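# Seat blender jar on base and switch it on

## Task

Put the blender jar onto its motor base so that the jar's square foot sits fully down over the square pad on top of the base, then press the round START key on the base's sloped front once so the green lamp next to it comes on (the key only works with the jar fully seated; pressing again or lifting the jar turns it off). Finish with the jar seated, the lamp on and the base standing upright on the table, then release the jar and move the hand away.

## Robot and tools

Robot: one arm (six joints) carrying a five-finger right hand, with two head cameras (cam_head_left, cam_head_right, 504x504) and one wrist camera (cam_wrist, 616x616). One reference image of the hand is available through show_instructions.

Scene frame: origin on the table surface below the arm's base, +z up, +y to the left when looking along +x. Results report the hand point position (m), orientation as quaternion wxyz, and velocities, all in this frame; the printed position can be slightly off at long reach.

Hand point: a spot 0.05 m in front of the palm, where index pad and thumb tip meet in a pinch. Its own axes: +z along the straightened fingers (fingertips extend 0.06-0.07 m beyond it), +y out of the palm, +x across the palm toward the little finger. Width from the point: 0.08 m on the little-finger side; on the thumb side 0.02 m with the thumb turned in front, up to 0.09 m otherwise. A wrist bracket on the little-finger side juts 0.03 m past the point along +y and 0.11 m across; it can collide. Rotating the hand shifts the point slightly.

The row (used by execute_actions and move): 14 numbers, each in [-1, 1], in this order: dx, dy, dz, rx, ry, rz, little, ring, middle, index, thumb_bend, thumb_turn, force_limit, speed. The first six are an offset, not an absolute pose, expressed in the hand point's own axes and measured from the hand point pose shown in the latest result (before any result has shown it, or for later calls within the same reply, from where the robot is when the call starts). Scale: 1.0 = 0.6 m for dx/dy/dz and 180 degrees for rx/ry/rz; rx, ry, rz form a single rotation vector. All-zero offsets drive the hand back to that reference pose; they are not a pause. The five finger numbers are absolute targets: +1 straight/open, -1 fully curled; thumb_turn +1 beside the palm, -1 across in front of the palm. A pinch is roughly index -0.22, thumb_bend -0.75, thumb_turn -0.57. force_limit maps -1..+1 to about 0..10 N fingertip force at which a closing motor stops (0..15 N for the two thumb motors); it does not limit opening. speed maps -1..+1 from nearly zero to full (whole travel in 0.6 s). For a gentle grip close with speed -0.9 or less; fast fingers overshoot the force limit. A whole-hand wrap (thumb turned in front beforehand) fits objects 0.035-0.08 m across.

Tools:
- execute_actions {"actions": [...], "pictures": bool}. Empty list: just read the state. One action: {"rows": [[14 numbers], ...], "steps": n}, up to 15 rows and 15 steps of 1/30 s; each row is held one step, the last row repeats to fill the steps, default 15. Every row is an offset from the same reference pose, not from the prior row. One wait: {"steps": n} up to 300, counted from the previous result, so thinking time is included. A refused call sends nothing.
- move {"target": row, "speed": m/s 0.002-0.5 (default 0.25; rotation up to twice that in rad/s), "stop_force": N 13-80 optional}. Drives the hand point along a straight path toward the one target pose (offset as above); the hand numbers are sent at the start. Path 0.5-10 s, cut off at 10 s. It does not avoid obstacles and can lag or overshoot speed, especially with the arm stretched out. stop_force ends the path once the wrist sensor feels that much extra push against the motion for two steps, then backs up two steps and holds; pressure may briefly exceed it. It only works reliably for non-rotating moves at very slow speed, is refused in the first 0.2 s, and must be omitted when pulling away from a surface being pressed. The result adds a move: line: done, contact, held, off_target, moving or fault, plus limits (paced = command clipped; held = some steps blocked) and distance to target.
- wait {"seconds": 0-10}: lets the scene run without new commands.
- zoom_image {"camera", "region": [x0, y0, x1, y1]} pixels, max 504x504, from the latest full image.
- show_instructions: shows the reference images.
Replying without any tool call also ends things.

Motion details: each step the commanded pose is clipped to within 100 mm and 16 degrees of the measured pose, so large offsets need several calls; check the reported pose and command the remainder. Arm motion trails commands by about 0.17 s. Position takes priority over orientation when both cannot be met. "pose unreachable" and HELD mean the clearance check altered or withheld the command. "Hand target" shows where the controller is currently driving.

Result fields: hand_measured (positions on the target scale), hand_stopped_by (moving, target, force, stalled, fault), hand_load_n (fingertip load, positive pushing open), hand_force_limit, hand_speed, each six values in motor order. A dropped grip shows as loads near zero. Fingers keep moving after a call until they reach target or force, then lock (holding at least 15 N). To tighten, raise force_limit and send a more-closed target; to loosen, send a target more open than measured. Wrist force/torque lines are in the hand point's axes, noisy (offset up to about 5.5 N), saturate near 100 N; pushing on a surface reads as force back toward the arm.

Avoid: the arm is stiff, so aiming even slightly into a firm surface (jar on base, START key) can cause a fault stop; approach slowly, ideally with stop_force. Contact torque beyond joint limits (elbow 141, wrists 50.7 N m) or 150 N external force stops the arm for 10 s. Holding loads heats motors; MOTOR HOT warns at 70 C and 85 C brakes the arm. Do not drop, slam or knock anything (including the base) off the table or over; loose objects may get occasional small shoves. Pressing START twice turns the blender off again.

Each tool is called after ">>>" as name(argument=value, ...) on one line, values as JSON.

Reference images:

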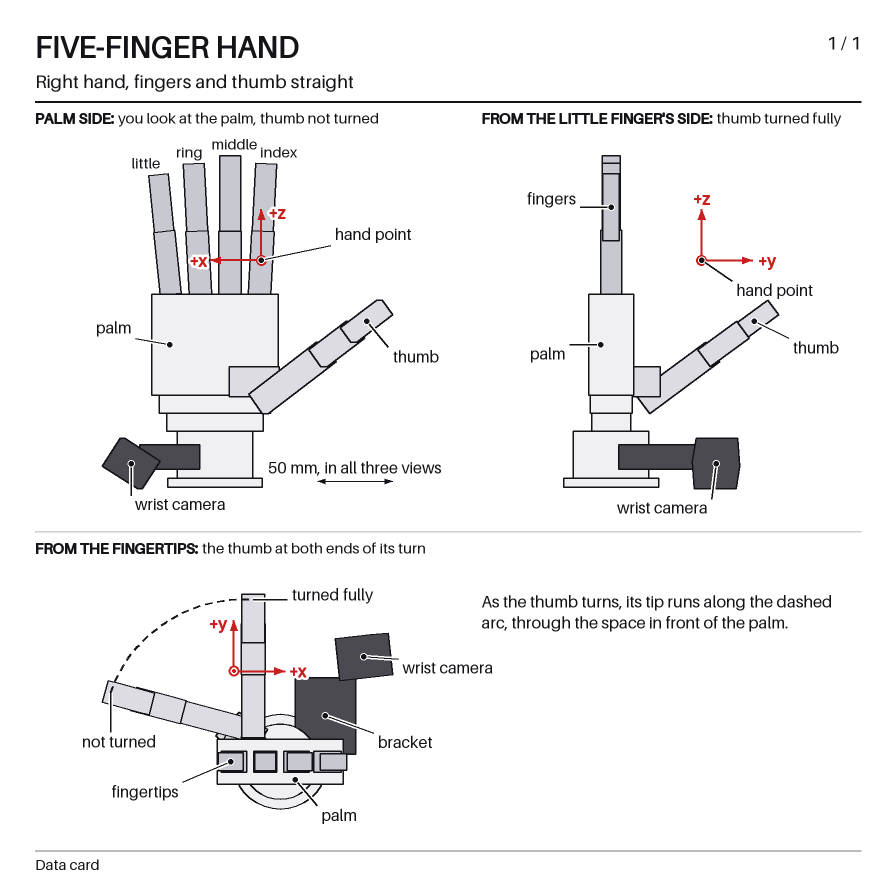

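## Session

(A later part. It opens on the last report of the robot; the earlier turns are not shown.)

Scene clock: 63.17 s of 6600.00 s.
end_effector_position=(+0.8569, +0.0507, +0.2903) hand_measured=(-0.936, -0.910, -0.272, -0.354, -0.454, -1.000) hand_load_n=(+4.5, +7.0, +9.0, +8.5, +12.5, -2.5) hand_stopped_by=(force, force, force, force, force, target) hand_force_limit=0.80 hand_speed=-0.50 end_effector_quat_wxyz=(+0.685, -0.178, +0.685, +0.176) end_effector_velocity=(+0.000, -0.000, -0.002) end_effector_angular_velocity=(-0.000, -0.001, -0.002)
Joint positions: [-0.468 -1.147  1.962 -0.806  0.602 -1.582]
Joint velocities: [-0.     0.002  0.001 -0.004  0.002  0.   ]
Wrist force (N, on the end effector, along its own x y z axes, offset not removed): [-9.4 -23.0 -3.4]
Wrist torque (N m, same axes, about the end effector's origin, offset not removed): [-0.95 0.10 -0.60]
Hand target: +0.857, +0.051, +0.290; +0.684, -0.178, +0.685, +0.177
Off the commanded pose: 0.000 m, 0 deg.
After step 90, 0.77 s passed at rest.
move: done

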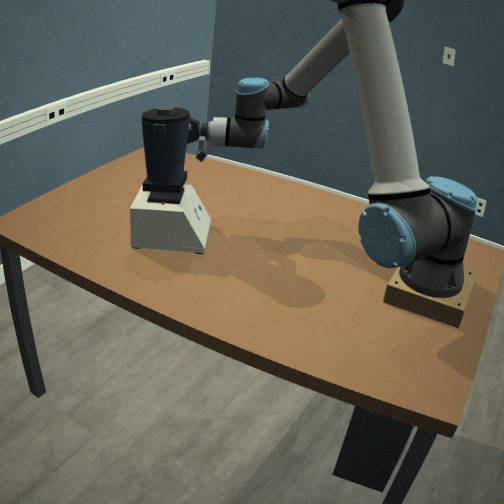

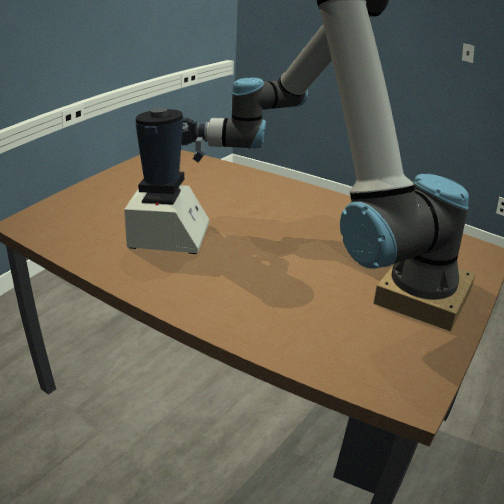

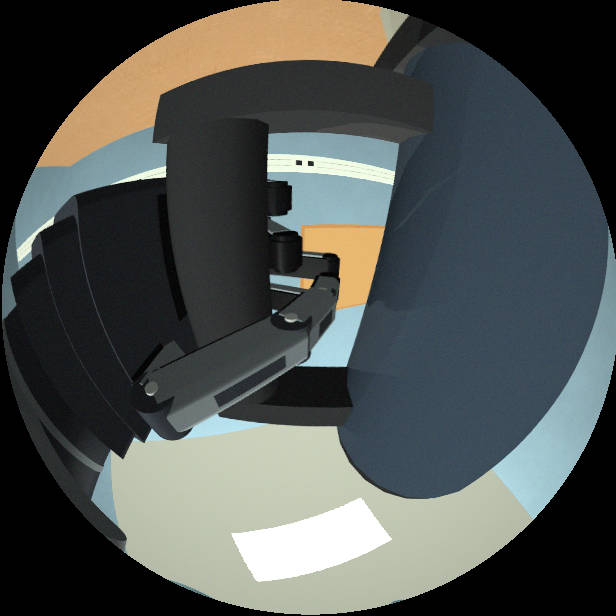

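>>> move(target=[-0.03,0,0,0,0,0,-1,-1,-1,-1,-1,-1,0.8,-0.5], speed=0.05)

>>> move(target=[0,0.092,-0.022,0,0,0,-1,-1,-1,-1,-1,-1,0.8,-0.5], speed=0.05)

>>> zoom_image(camera="cam_head_left", region=[110, 150, 230, 260])

>>> zoom_image(camera="cam_head_right", region=[110, 150, 230, 260])

Scene clock: 68.53 s of 6600.00 s.
end_effector_position=(+0.8569, +0.0509, +0.3081) hand_measured=(-0.936, -0.910, -0.272, -0.354, -0.454, -1.000) hand_load_n=(+3.5, +9.0, +8.5, +8.0, +13.0, -2.0) hand_stopped_by=(force, force, force, force, force, target) hand_force_limit=0.80 hand_speed=-0.50 end_effector_quat_wxyz=(+0.685, -0.178, +0.685, +0.177) end_effector_velocity=(+0.000, -0.000, +0.002) end_effector_angular_velocity=(+0.001, +0.001, -0.000)
Joint positions: [-0.468 -1.169  1.954 -0.775  0.603 -1.582]
Joint velocities: [ 0.    -0.002 -0.001  0.004  0.     0.001]
Wrist force (N, on the end effector, along its own x y z axes, offset not removed): [11.8 -5.3 -1.8]
Wrist torque (N m, same axes, about the end effector's origin, offset not removed): [-0.82 -0.58 -0.51]
Hand target: +0.857, +0.051, +0.308; +0.685, -0.178, +0.685, +0.176
Off the commanded pose: 0.000 m, 0 deg.
After step 90, 1.57 s passed at rest.
move: done

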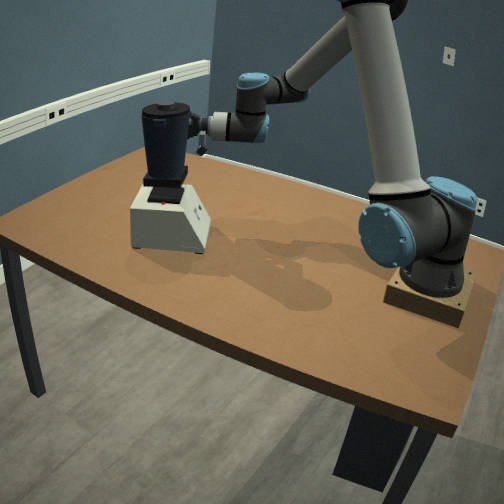

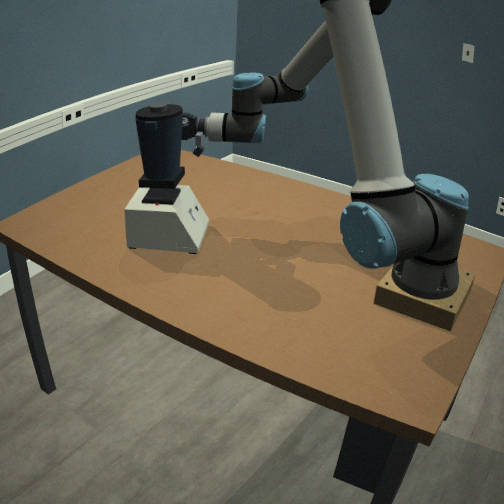

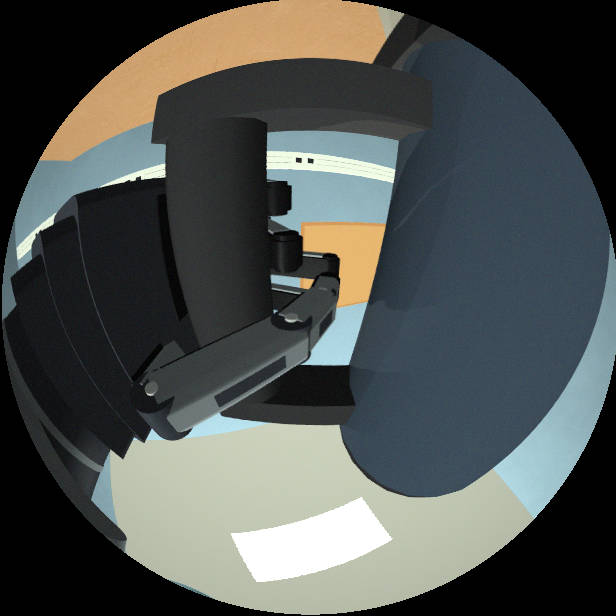

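Scene clock: 70.03 s of 6600.00 s.
end_effector_position=(+0.8187, +0.0926, +0.3081) hand_measured=(-0.936, -0.910, -0.272, -0.354, -0.454, -1.000) hand_load_n=(+3.5, +9.0, +8.5, +8.0, +13.0, -2.0) hand_stopped_by=(force, force, force, force, force, target) hand_force_limit=0.80 hand_speed=-0.50 end_effector_quat_wxyz=(+0.685, -0.178, +0.685, +0.177) end_effector_velocity=(-0.002, +0.002, -0.000) end_effector_angular_velocity=(+0.001, +0.001, -0.001)
Joint positions: [-0.433 -1.227  2.044 -0.809  0.637 -1.581]
Joint velocities: [ 0.001 -0.002  0.004 -0.001  0.002  0.001]
Wrist force (N, on the end effector, along its own x y z axes, offset not removed): [14.6 -0.5 0.9]
Wrist torque (N m, same axes, about the end effector's origin, offset not removed): [-0.02 -1.15 -0.17]
Hand target: +0.819, +0.093, +0.308; +0.685, -0.178, +0.685, +0.177
Off the commanded pose: 0.000 m, 0 deg.
move: done

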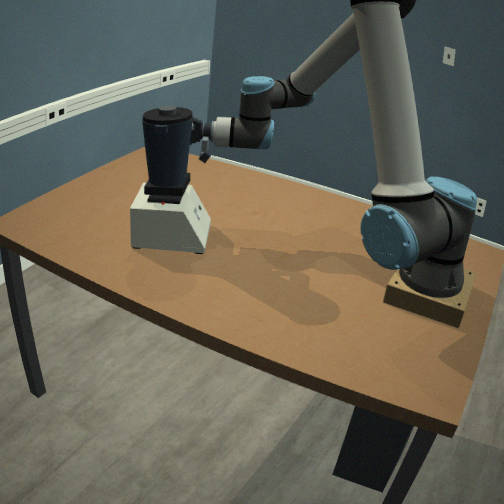

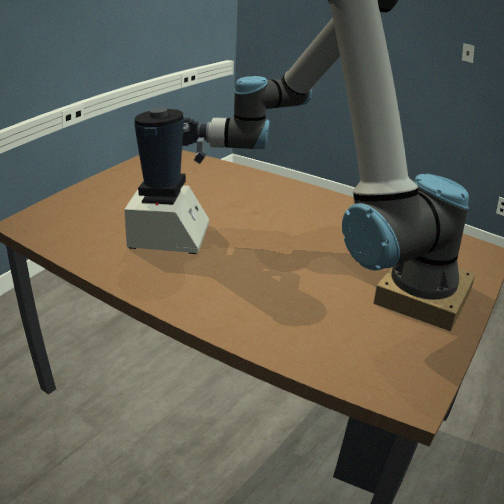

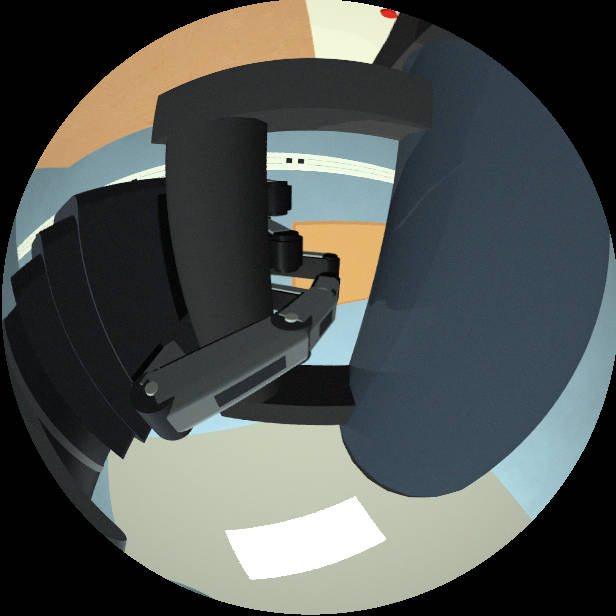

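Region (110, 150, 230, 260) of cam_head_left's 504x504 image, scaled by 4.200, with more detail than that image has; it fills the top 462 rows of this view, and the rest is white.

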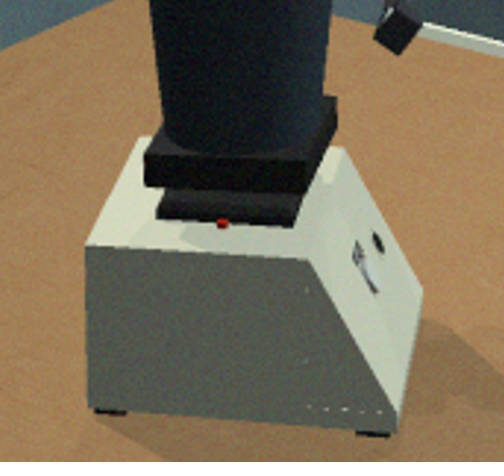

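Region (110, 150, 230, 260) of cam_head_right's 504x504 image, scaled by 4.200, with more detail than that image has; it fills the top 462 rows of this view, and the rest is white.

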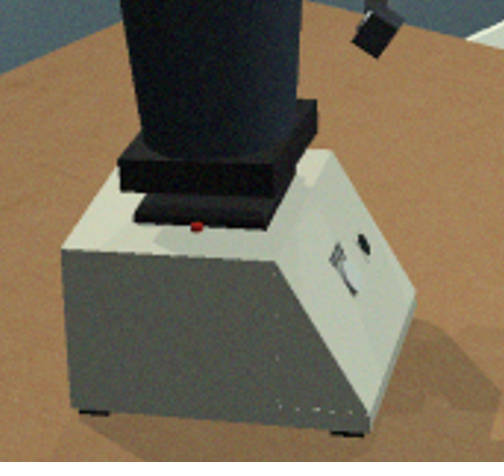

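Lower gently until contact.

>>> move(target=[0.05,0,0,0,0,0,-1,-1,-1,-1,-1,-1,0.8,-0.5], speed=0.008, stop_force=13)

>>> zoom_image(camera="cam_head_left", region=[110, 150, 230, 260])

>>> zoom_image(camera="cam_head_right", region=[110, 150, 230, 260])

Scene clock: 75.87 s of 6600.00 s.
end_effector_position=(+0.8187, +0.0926, +0.2870) hand_measured=(-0.936, -0.910, -0.272, -0.354, -0.454, -1.000) hand_load_n=(+5.0, +7.0, +8.5, +8.0, +13.0, -2.0) hand_stopped_by=(force, force, force, force, force, target) hand_force_limit=0.80 hand_speed=-0.50 end_effector_quat_wxyz=(+0.685, -0.178, +0.685, +0.177) end_effector_velocity=(-0.001, +0.000, +0.002) end_effector_angular_velocity=(+0.001, +0.002, -0.000)
Joint positions: [-0.433 -1.199  2.055 -0.848  0.637 -1.581]
Joint velocities: [-0.    -0.004 -0.     0.006  0.     0.   ]
Wrist force (N, on the end effector, along its own x y z axes, offset not removed): [4.4 -4.8 0.2]
Wrist torque (N m, same axes, about the end effector's origin, offset not removed): [-0.60 -1.02 0.03]
Hand target: +0.819, +0.093, +0.287; +0.685, -0.178, +0.685, +0.177
Off the commanded pose: 0.009 m, 0 deg.
move: contact

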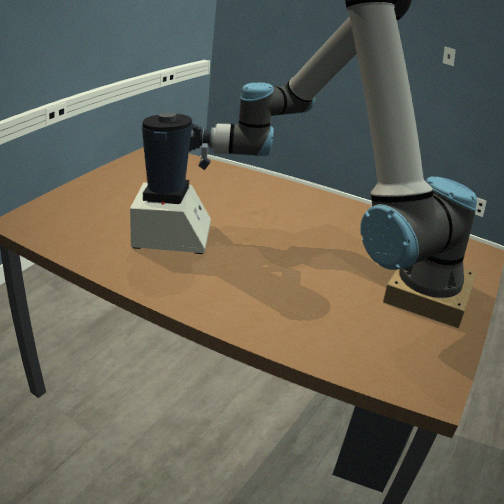

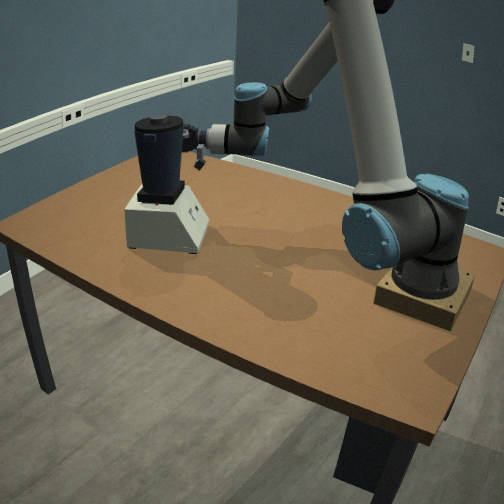

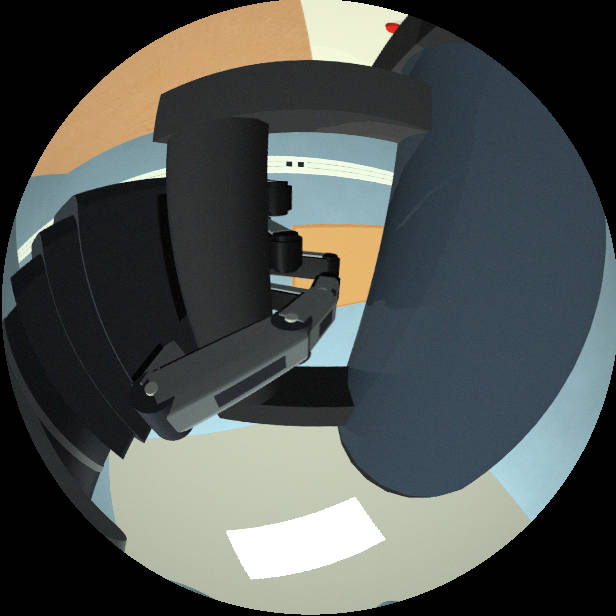

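Region (110, 150, 230, 260) of cam_head_left's 504x504 image, scaled by 4.200, with more detail than that image has; it fills the top 462 rows of this view, and the rest is white.

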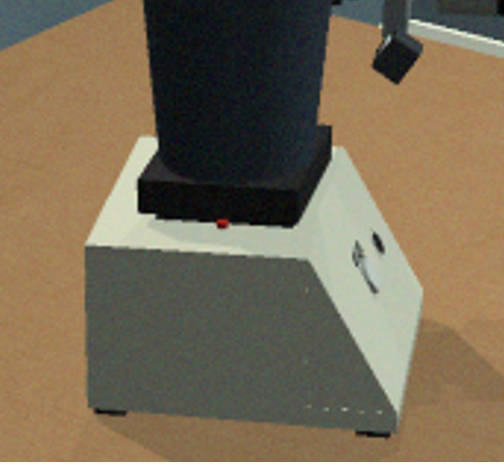

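Region (110, 150, 230, 260) of cam_head_right's 504x504 image, scaled by 4.200, with more detail than that image has; it fills the top 462 rows of this view, and the rest is white.

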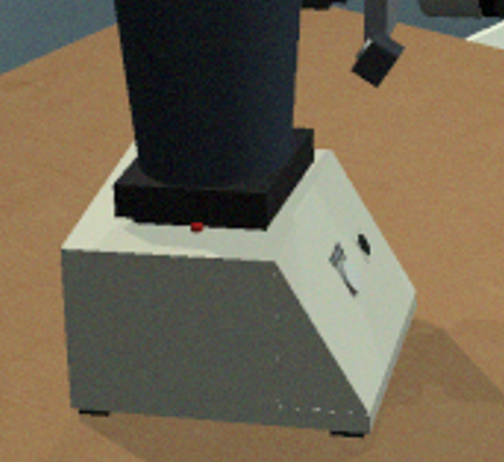

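>>> move(target=[-0.008,0.012,-0.007,0,0,0,-1,-1,-1,-1,-1,-1,0.8,-0.5], speed=0.015)

>>> move(target=[0.035,0,0,0,0,0,-1,-1,-1,-1,-1,-1,0.8,-0.5], speed=0.008, stop_force=13)

>>> zoom_image(camera="cam_head_left", region=[110, 150, 230, 260])

>>> zoom_image(camera="cam_head_right", region=[110, 150, 230, 260])

Scene clock: 80.83 s of 6600.00 s.
end_effector_position=(+0.8116, +0.0969, +0.2917) hand_measured=(-0.936, -0.910, -0.272, -0.354, -0.454, -1.000) hand_load_n=(+5.5, +7.0, +8.5, +8.0, +13.0, -3.0) hand_stopped_by=(force, force, force, force, force, target) hand_force_limit=0.80 hand_speed=-0.50 end_effector_quat_wxyz=(+0.685, -0.178, +0.685, +0.177) end_effector_velocity=(-0.002, +0.001, -0.000) end_effector_angular_velocity=(+0.001, +0.002, -0.001)
Joint positions: [-0.432 -1.215  2.068 -0.844  0.638 -1.581]
Joint velocities: [ 0.    -0.002  0.004  0.001  0.001  0.   ]
Wrist force (N, on the end effector, along its own x y z axes, offset not removed): [11.8 -7.9 0.6]
Wrist torque (N m, same axes, about the end effector's origin, offset not removed): [-0.80 -0.94 -0.64]
Hand target: +0.812, +0.097, +0.292; +0.685, -0.178, +0.685, +0.177
Off the commanded pose: 0.000 m, 0 deg.
After step 90, 1.07 s passed at rest.
move: done

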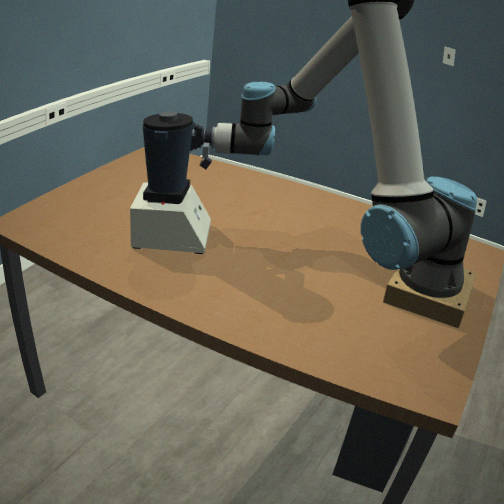

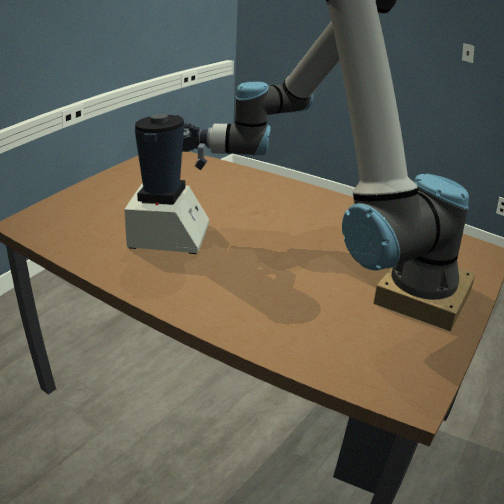

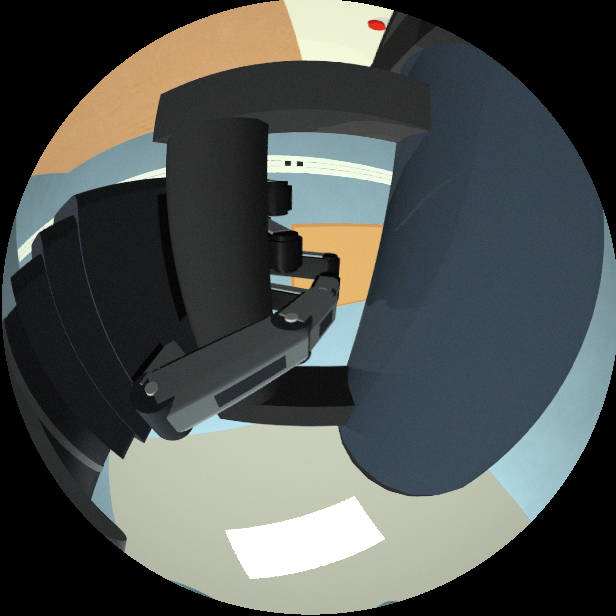

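Scene clock: 81.40 s of 6600.00 s.
end_effector_position=(+0.8116, +0.0969, +0.2901) hand_measured=(-0.936, -0.910, -0.272, -0.354, -0.454, -1.000) hand_load_n=(+5.5, +6.5, +8.5, +8.0, +13.0, -2.0) hand_stopped_by=(force, force, force, force, force, target) hand_force_limit=0.80 hand_speed=-0.50 end_effector_quat_wxyz=(+0.685, -0.178, +0.685, +0.177) end_effector_velocity=(-0.001, +0.000, +0.002) end_effector_angular_velocity=(+0.001, +0.002, -0.000)
Joint positions: [-0.432 -1.213  2.069 -0.848  0.638 -1.581]
Joint velocities: [-0.    -0.004 -0.     0.007  0.    -0.   ]
Wrist force (N, on the end effector, along its own x y z axes, offset not removed): [-7.7 -10.4 -3.7]
Wrist torque (N m, same axes, about the end effector's origin, offset not removed): [-0.70 -0.07 -0.34]
Hand target: +0.812, +0.097, +0.290; +0.685, -0.178, +0.685, +0.177
Off the commanded pose: 0.019 m, 0 deg.
move: contact

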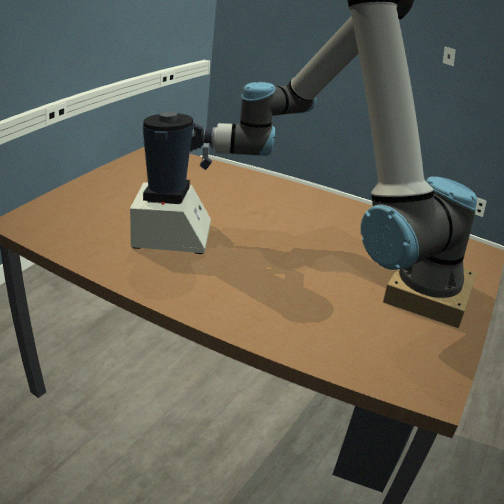

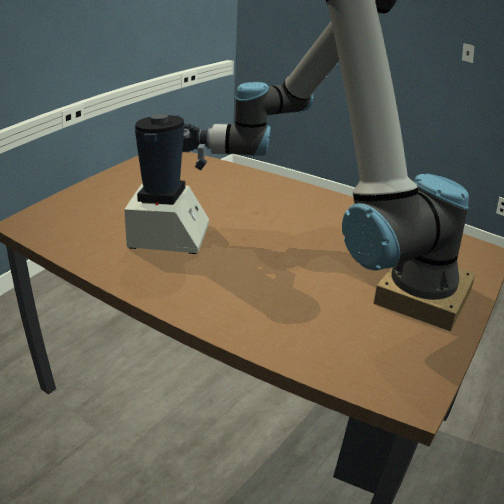

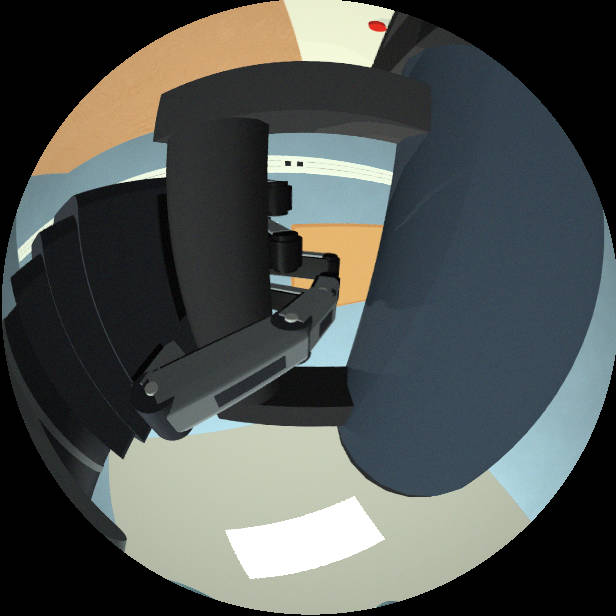

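Region (110, 150, 230, 260) of cam_head_left's 504x504 image, scaled by 4.200, with more detail than that image has; it fills the top 462 rows of this view, and the rest is white.

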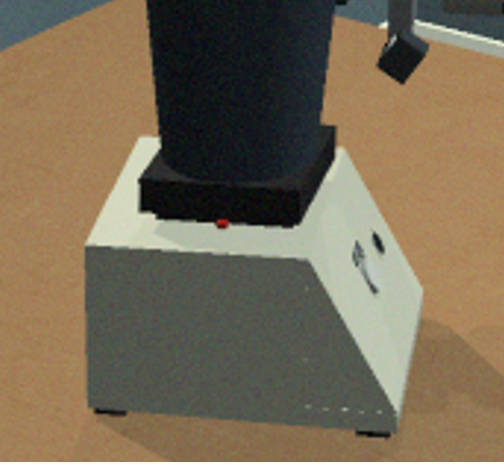

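Region (110, 150, 230, 260) of cam_head_right's 504x504 image, scaled by 4.200, with more detail than that image has; it fills the top 462 rows of this view, and the rest is white.

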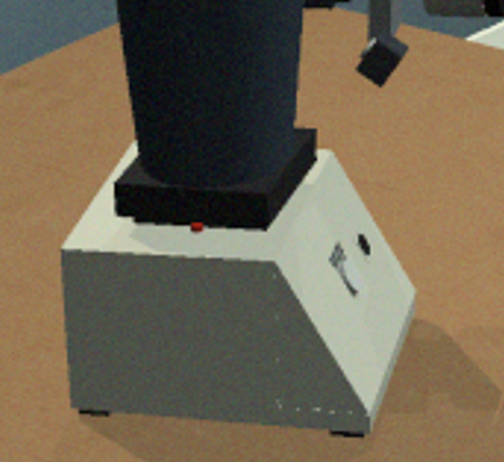

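>>> move(target=[-0.012,-0.008,-0.002,-0.012,0,0,-1,-1,-1,-1,-1,-1,0.8,-0.5], speed=0.015)

>>> move(target=[0.045,0,0,0,0,0,-1,-1,-1,-1,-1,-1,0.8,-0.5], speed=0.008, stop_force=15)

>>> zoom_image(camera="cam_head_left", region=[110, 150, 230, 260])

>>> zoom_image(camera="cam_head_right", region=[110, 150, 230, 260])

Scene clock: 87.63 s of 6600.00 s.
end_effector_position=(+0.8128, +0.0922, +0.2972) hand_measured=(-0.936, -0.910, -0.272, -0.354, -0.454, -1.000) hand_load_n=(+4.5, +7.0, +8.5, +8.0, +13.0, -2.0) hand_stopped_by=(force, force, force, force, force, target) hand_force_limit=0.80 hand_speed=-0.50 end_effector_quat_wxyz=(+0.681, -0.190, +0.681, +0.189) end_effector_velocity=(-0.000, -0.001, +0.001) end_effector_angular_velocity=(-0.000, +0.000, +0.005)
Joint positions: [-0.445 -1.21   2.045 -0.826  0.588 -1.582]
Joint velocities: [-0.002  0.    -0.003  0.003 -0.007 -0.001]
Wrist force (N, on the end effector, along its own x y z axes, offset not removed): [12.1 -8.2 0.4]
Wrist torque (N m, same axes, about the end effector's origin, offset not removed): [-1.40 -0.91 -0.49]
Hand target: +0.813, +0.092, +0.297; +0.681, -0.191, +0.681, +0.189
Off the commanded pose: 0.000 m, 0 deg.
After step 90, 1.77 s passed at rest.
move: done

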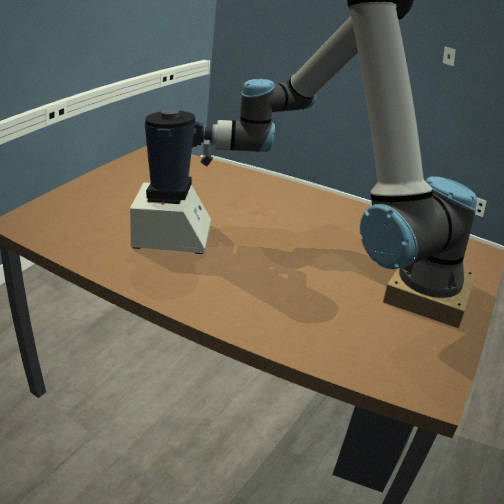

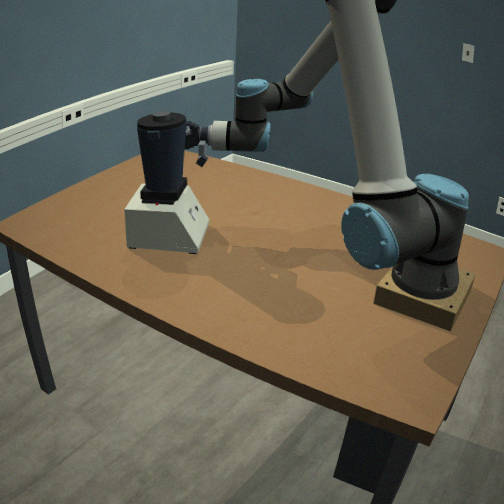

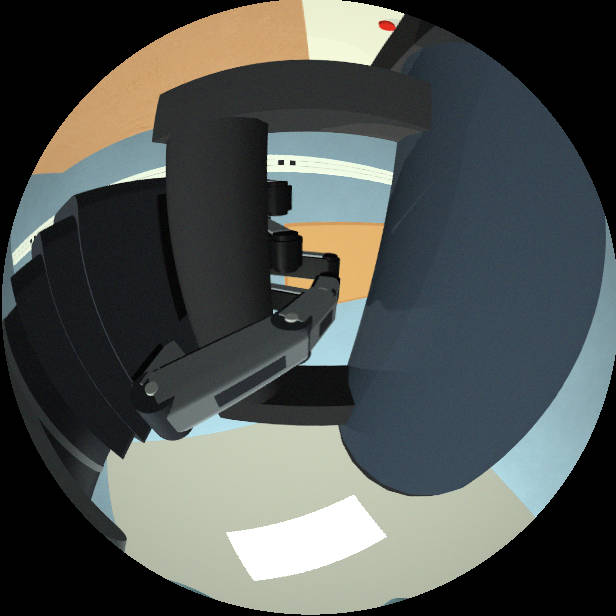

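Scene clock: 88.67 s of 6600.00 s.
end_effector_position=(+0.8129, +0.0921, +0.2919) hand_measured=(-0.936, -0.910, -0.272, -0.354, -0.454, -1.000) hand_load_n=(+4.5, +6.0, +8.5, +8.0, +12.5, -2.0) hand_stopped_by=(force, force, force, force, force, target) hand_force_limit=0.80 hand_speed=-0.50 end_effector_quat_wxyz=(+0.681, -0.190, +0.681, +0.189) end_effector_velocity=(-0.000, +0.000, +0.002) end_effector_angular_velocity=(+0.001, +0.002, +0.001)
Joint positions: [-0.445 -1.202  2.048 -0.836  0.588 -1.582]
Joint velocities: [-0.    -0.004 -0.001  0.007 -0.001 -0.   ]
Wrist force (N, on the end effector, along its own x y z axes, offset not removed): [3.0 -14.5 1.3]
Wrist torque (N m, same axes, about the end effector's origin, offset not removed): [-1.47 -0.84 -0.44]
Hand target: +0.813, +0.092, +0.292; +0.681, -0.190, +0.681, +0.189
Off the commanded pose: 0.022 m, 0 deg.
move: contact

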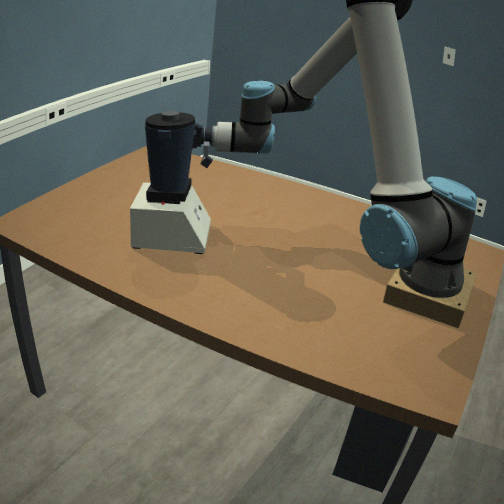

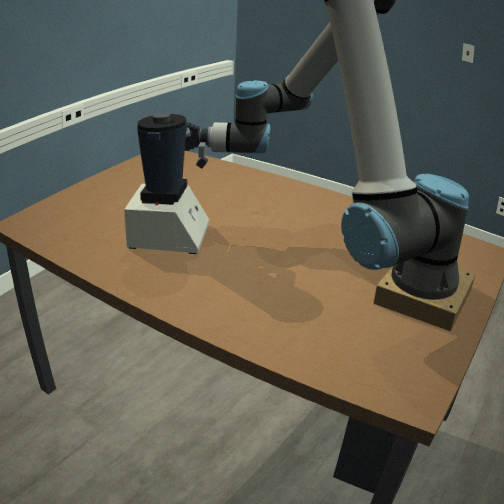

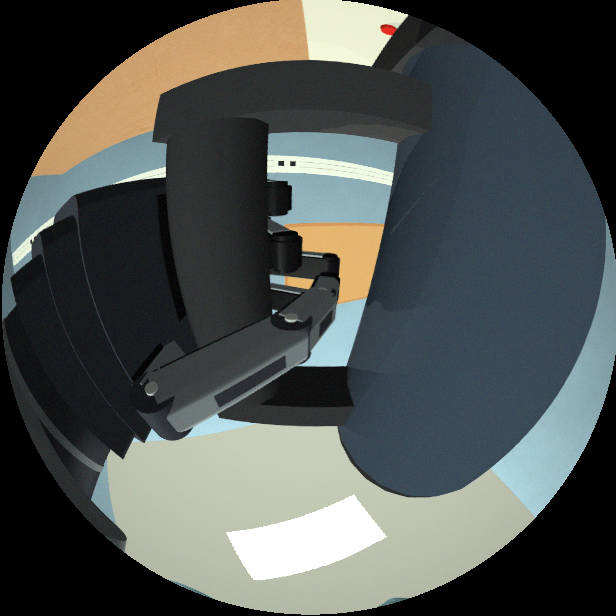

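Region (110, 150, 230, 260) of cam_head_left's 504x504 image, scaled by 4.200, with more detail than that image has; it fills the top 462 rows of this view, and the rest is white.

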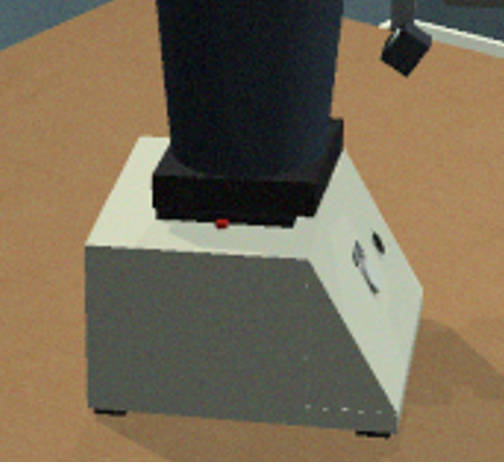

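Region (110, 150, 230, 260) of cam_head_right's 504x504 image, scaled by 4.200, with more detail than that image has; it fills the top 462 rows of this view, and the rest is white.

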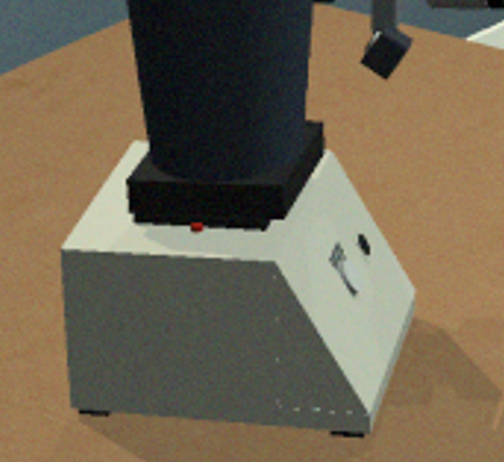

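>>> move(target=[-0.01,0.003,0.010,0,0,0,-1,-1,-1,-1,-1,-1,0.8,-0.5], speed=0.015)

>>> move(target=[0.045,0,0,0,0,0,-1,-1,-1,-1,-1,-1,0.8,-0.5], speed=0.008, stop_force=15)

>>> zoom_image(camera="cam_head_left", region=[110, 150, 230, 260])

>>> zoom_image(camera="cam_head_right", region=[110, 150, 230, 260])

Scene clock: 93.70 s of 6600.00 s.
end_effector_position=(+0.8170, +0.0967, +0.2977) hand_measured=(-0.936, -0.910, -0.272, -0.354, -0.454, -1.000) hand_load_n=(+4.0, +7.5, +8.5, +8.0, +13.0, -2.0) hand_stopped_by=(force, force, force, force, force, target) hand_force_limit=0.80 hand_speed=-0.50 end_effector_quat_wxyz=(+0.681, -0.190, +0.681, +0.189) end_effector_velocity=(+0.002, +0.001, +0.001) end_effector_angular_velocity=(-0.000, -0.001, +0.000)
Joint positions: [-0.435 -1.206  2.038 -0.823  0.598 -1.582]
Joint velocities: [ 0.002  0.    -0.004  0.003  0.002  0.   ]
Wrist force (N, on the end effector, along its own x y z axes, offset not removed): [12.0 -7.1 0.4]
Wrist torque (N m, same axes, about the end effector's origin, offset not removed): [-1.00 -0.73 -0.39]
Hand target: +0.817, +0.097, +0.298; +0.681, -0.190, +0.681, +0.189
Off the commanded pose: 0.000 m, 0 deg.
After step 90, 1.23 s passed at rest.
move: done

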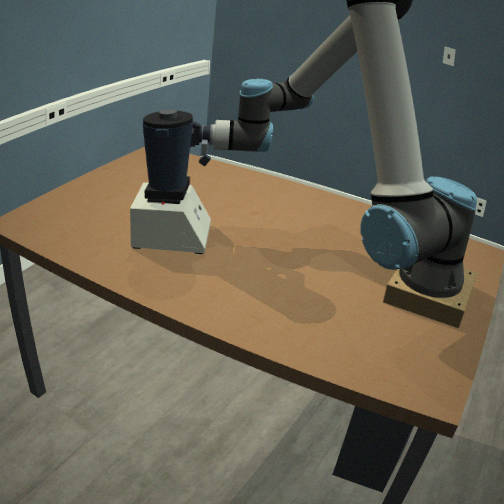

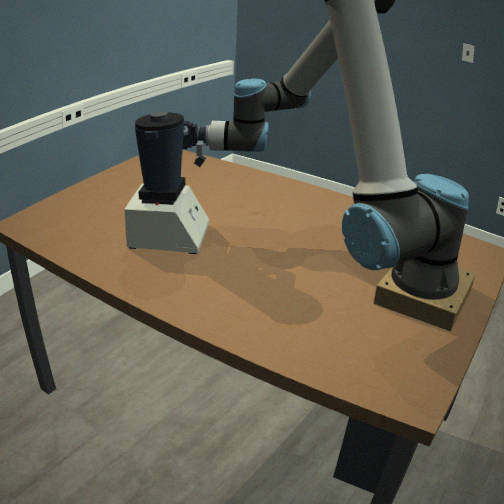

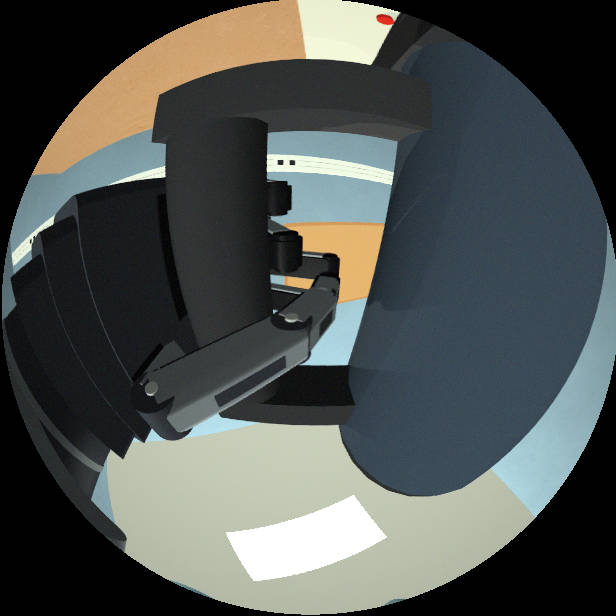

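Scene clock: 95.30 s of 6600.00 s.
end_effector_position=(+0.8170, +0.0966, +0.2879) hand_measured=(-0.936, -0.910, -0.272, -0.354, -0.454, -1.000) hand_load_n=(+4.5, +5.5, +8.5, +8.0, +12.5, -1.5) hand_stopped_by=(force, force, force, force, force, target) hand_force_limit=0.80 hand_speed=-0.50 end_effector_quat_wxyz=(+0.681, -0.190, +0.681, +0.189) end_effector_velocity=(+0.001, -0.001, +0.004) end_effector_angular_velocity=(+0.000, -0.000, -0.001)
Joint positions: [-0.435 -1.193  2.043 -0.841  0.598 -1.582]
Joint velocities: [ 0.    -0.004 -0.003  0.007  0.001  0.001]
Wrist force (N, on the end effector, along its own x y z axes, offset not removed): [-4.7 -6.6 -3.4]
Wrist torque (N m, same axes, about the end effector's origin, offset not removed): [-0.48 -0.27 -0.08]
Hand target: +0.817, +0.097, +0.288; +0.681, -0.190, +0.681, +0.189
Off the commanded pose: 0.017 m, 0 deg.
move: contact

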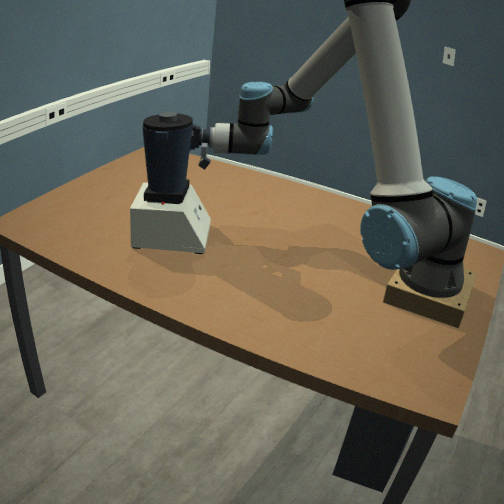

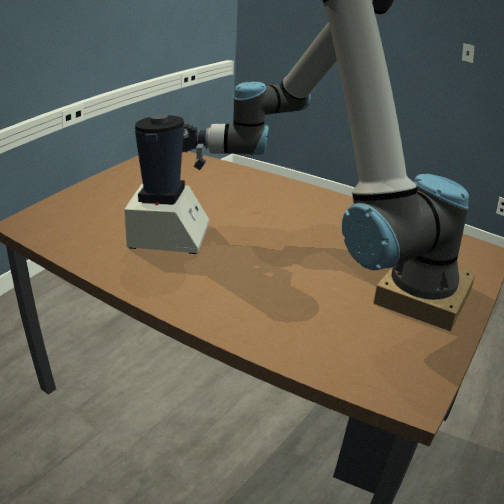

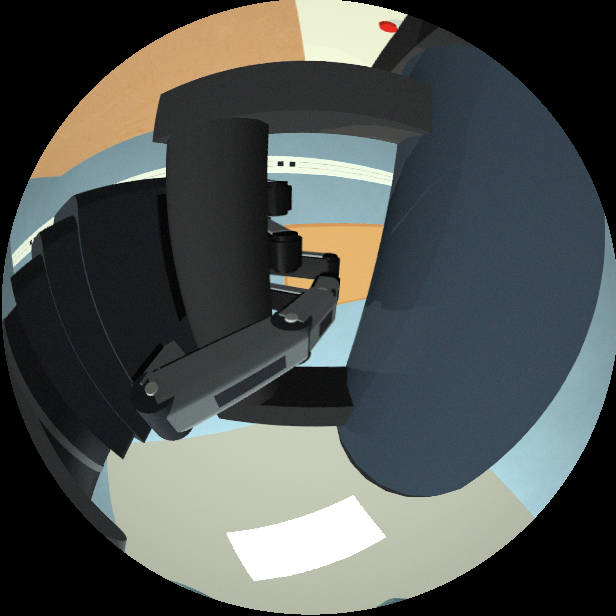

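Region (110, 150, 230, 260) of cam_head_left's 504x504 image, scaled by 4.200, with more detail than that image has; it fills the top 462 rows of this view, and the rest is white.

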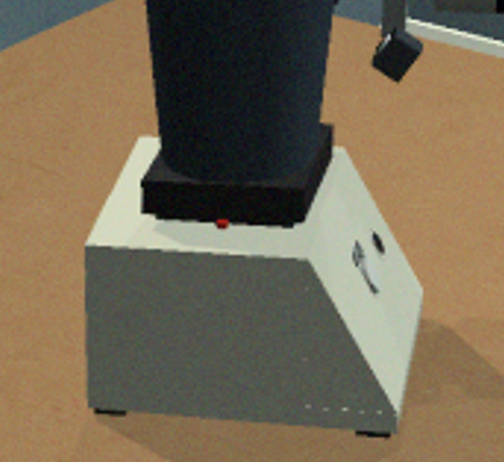

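Region (110, 150, 230, 260) of cam_head_right's 504x504 image, scaled by 4.200, with more detail than that image has; it fills the top 462 rows of this view, and the rest is white.

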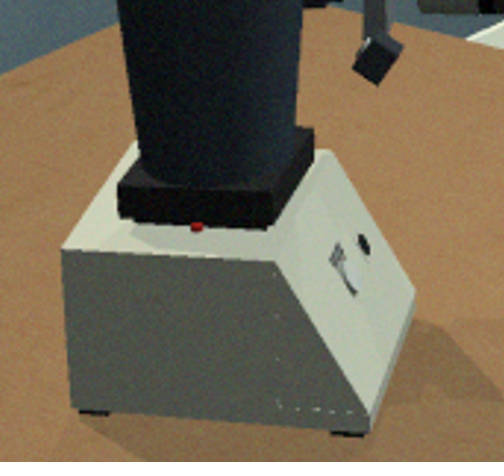

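Partly in; loosen the grip and see whether it settles.

>>> move(target=[0,0,0,0,0,0,-0.5,-0.5,0,0,0,-1,0.8,-0.5])

>>> zoom_image(camera="cam_head_left", region=[110, 150, 230, 260])

Scene clock: 98.20 s of 6600.00 s.
end_effector_position=(+0.8170, +0.0966, +0.2879) hand_measured=(-0.500, -0.500, +0.000, +0.000, +0.000, -1.000) hand_load_n=(+0.0, +0.0, +0.0, +0.0, +0.0, +0.0) hand_stopped_by=(target, target, target, target, target, target) hand_force_limit=0.80 hand_speed=-0.50 end_effector_quat_wxyz=(+0.681, -0.190, +0.681, +0.189) end_effector_velocity=(-0.000, -0.000, +0.001) end_effector_angular_velocity=(-0.000, -0.001, -0.000)
Joint positions: [-0.435 -1.193  2.043 -0.841  0.598 -1.582]
Joint velocities: [ 0.    -0.001  0.     0.     0.     0.   ]
Wrist force (N, on the end effector, along its own x y z axes, offset not removed): [1.9 -6.6 3.3]
Wrist torque (N m, same axes, about the end effector's origin, offset not removed): [-0.85 -0.48 -0.04]
Hand target: +0.817, +0.097, +0.288; +0.681, -0.190, +0.681, +0.189
Off the commanded pose: 0.000 m, 0 deg.
move: done

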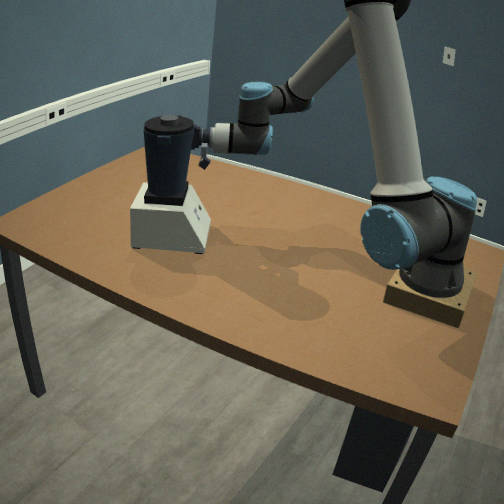

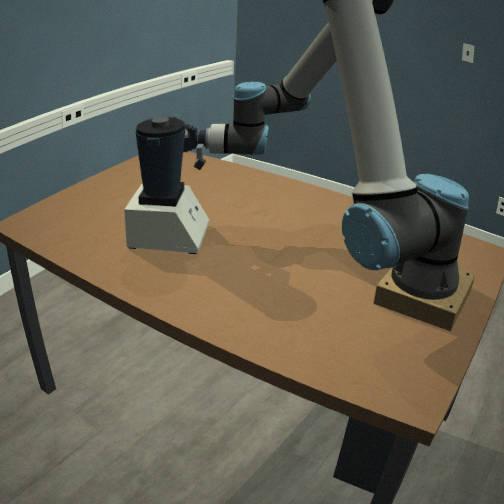

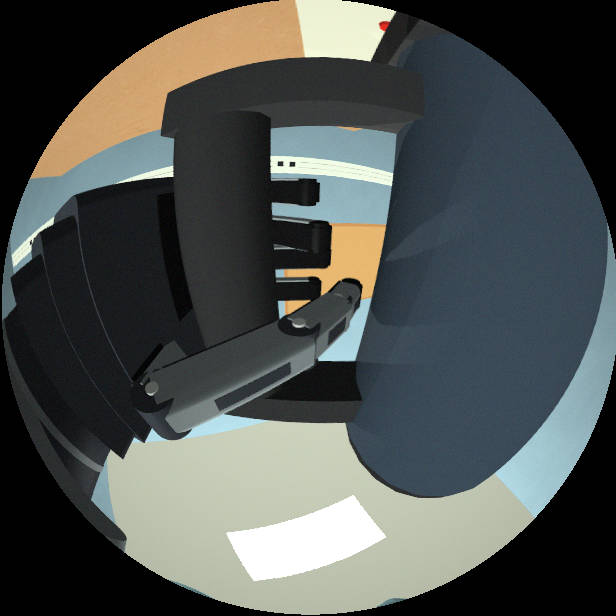

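Region (110, 150, 230, 260) of cam_head_left's 504x504 image, scaled by 4.200, with more detail than that image has; it fills the top 462 rows of this view, and the rest is white.

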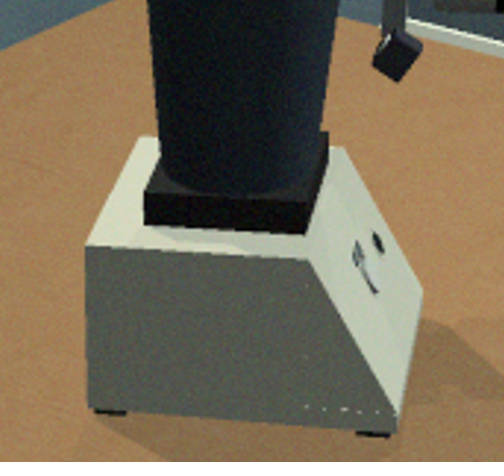

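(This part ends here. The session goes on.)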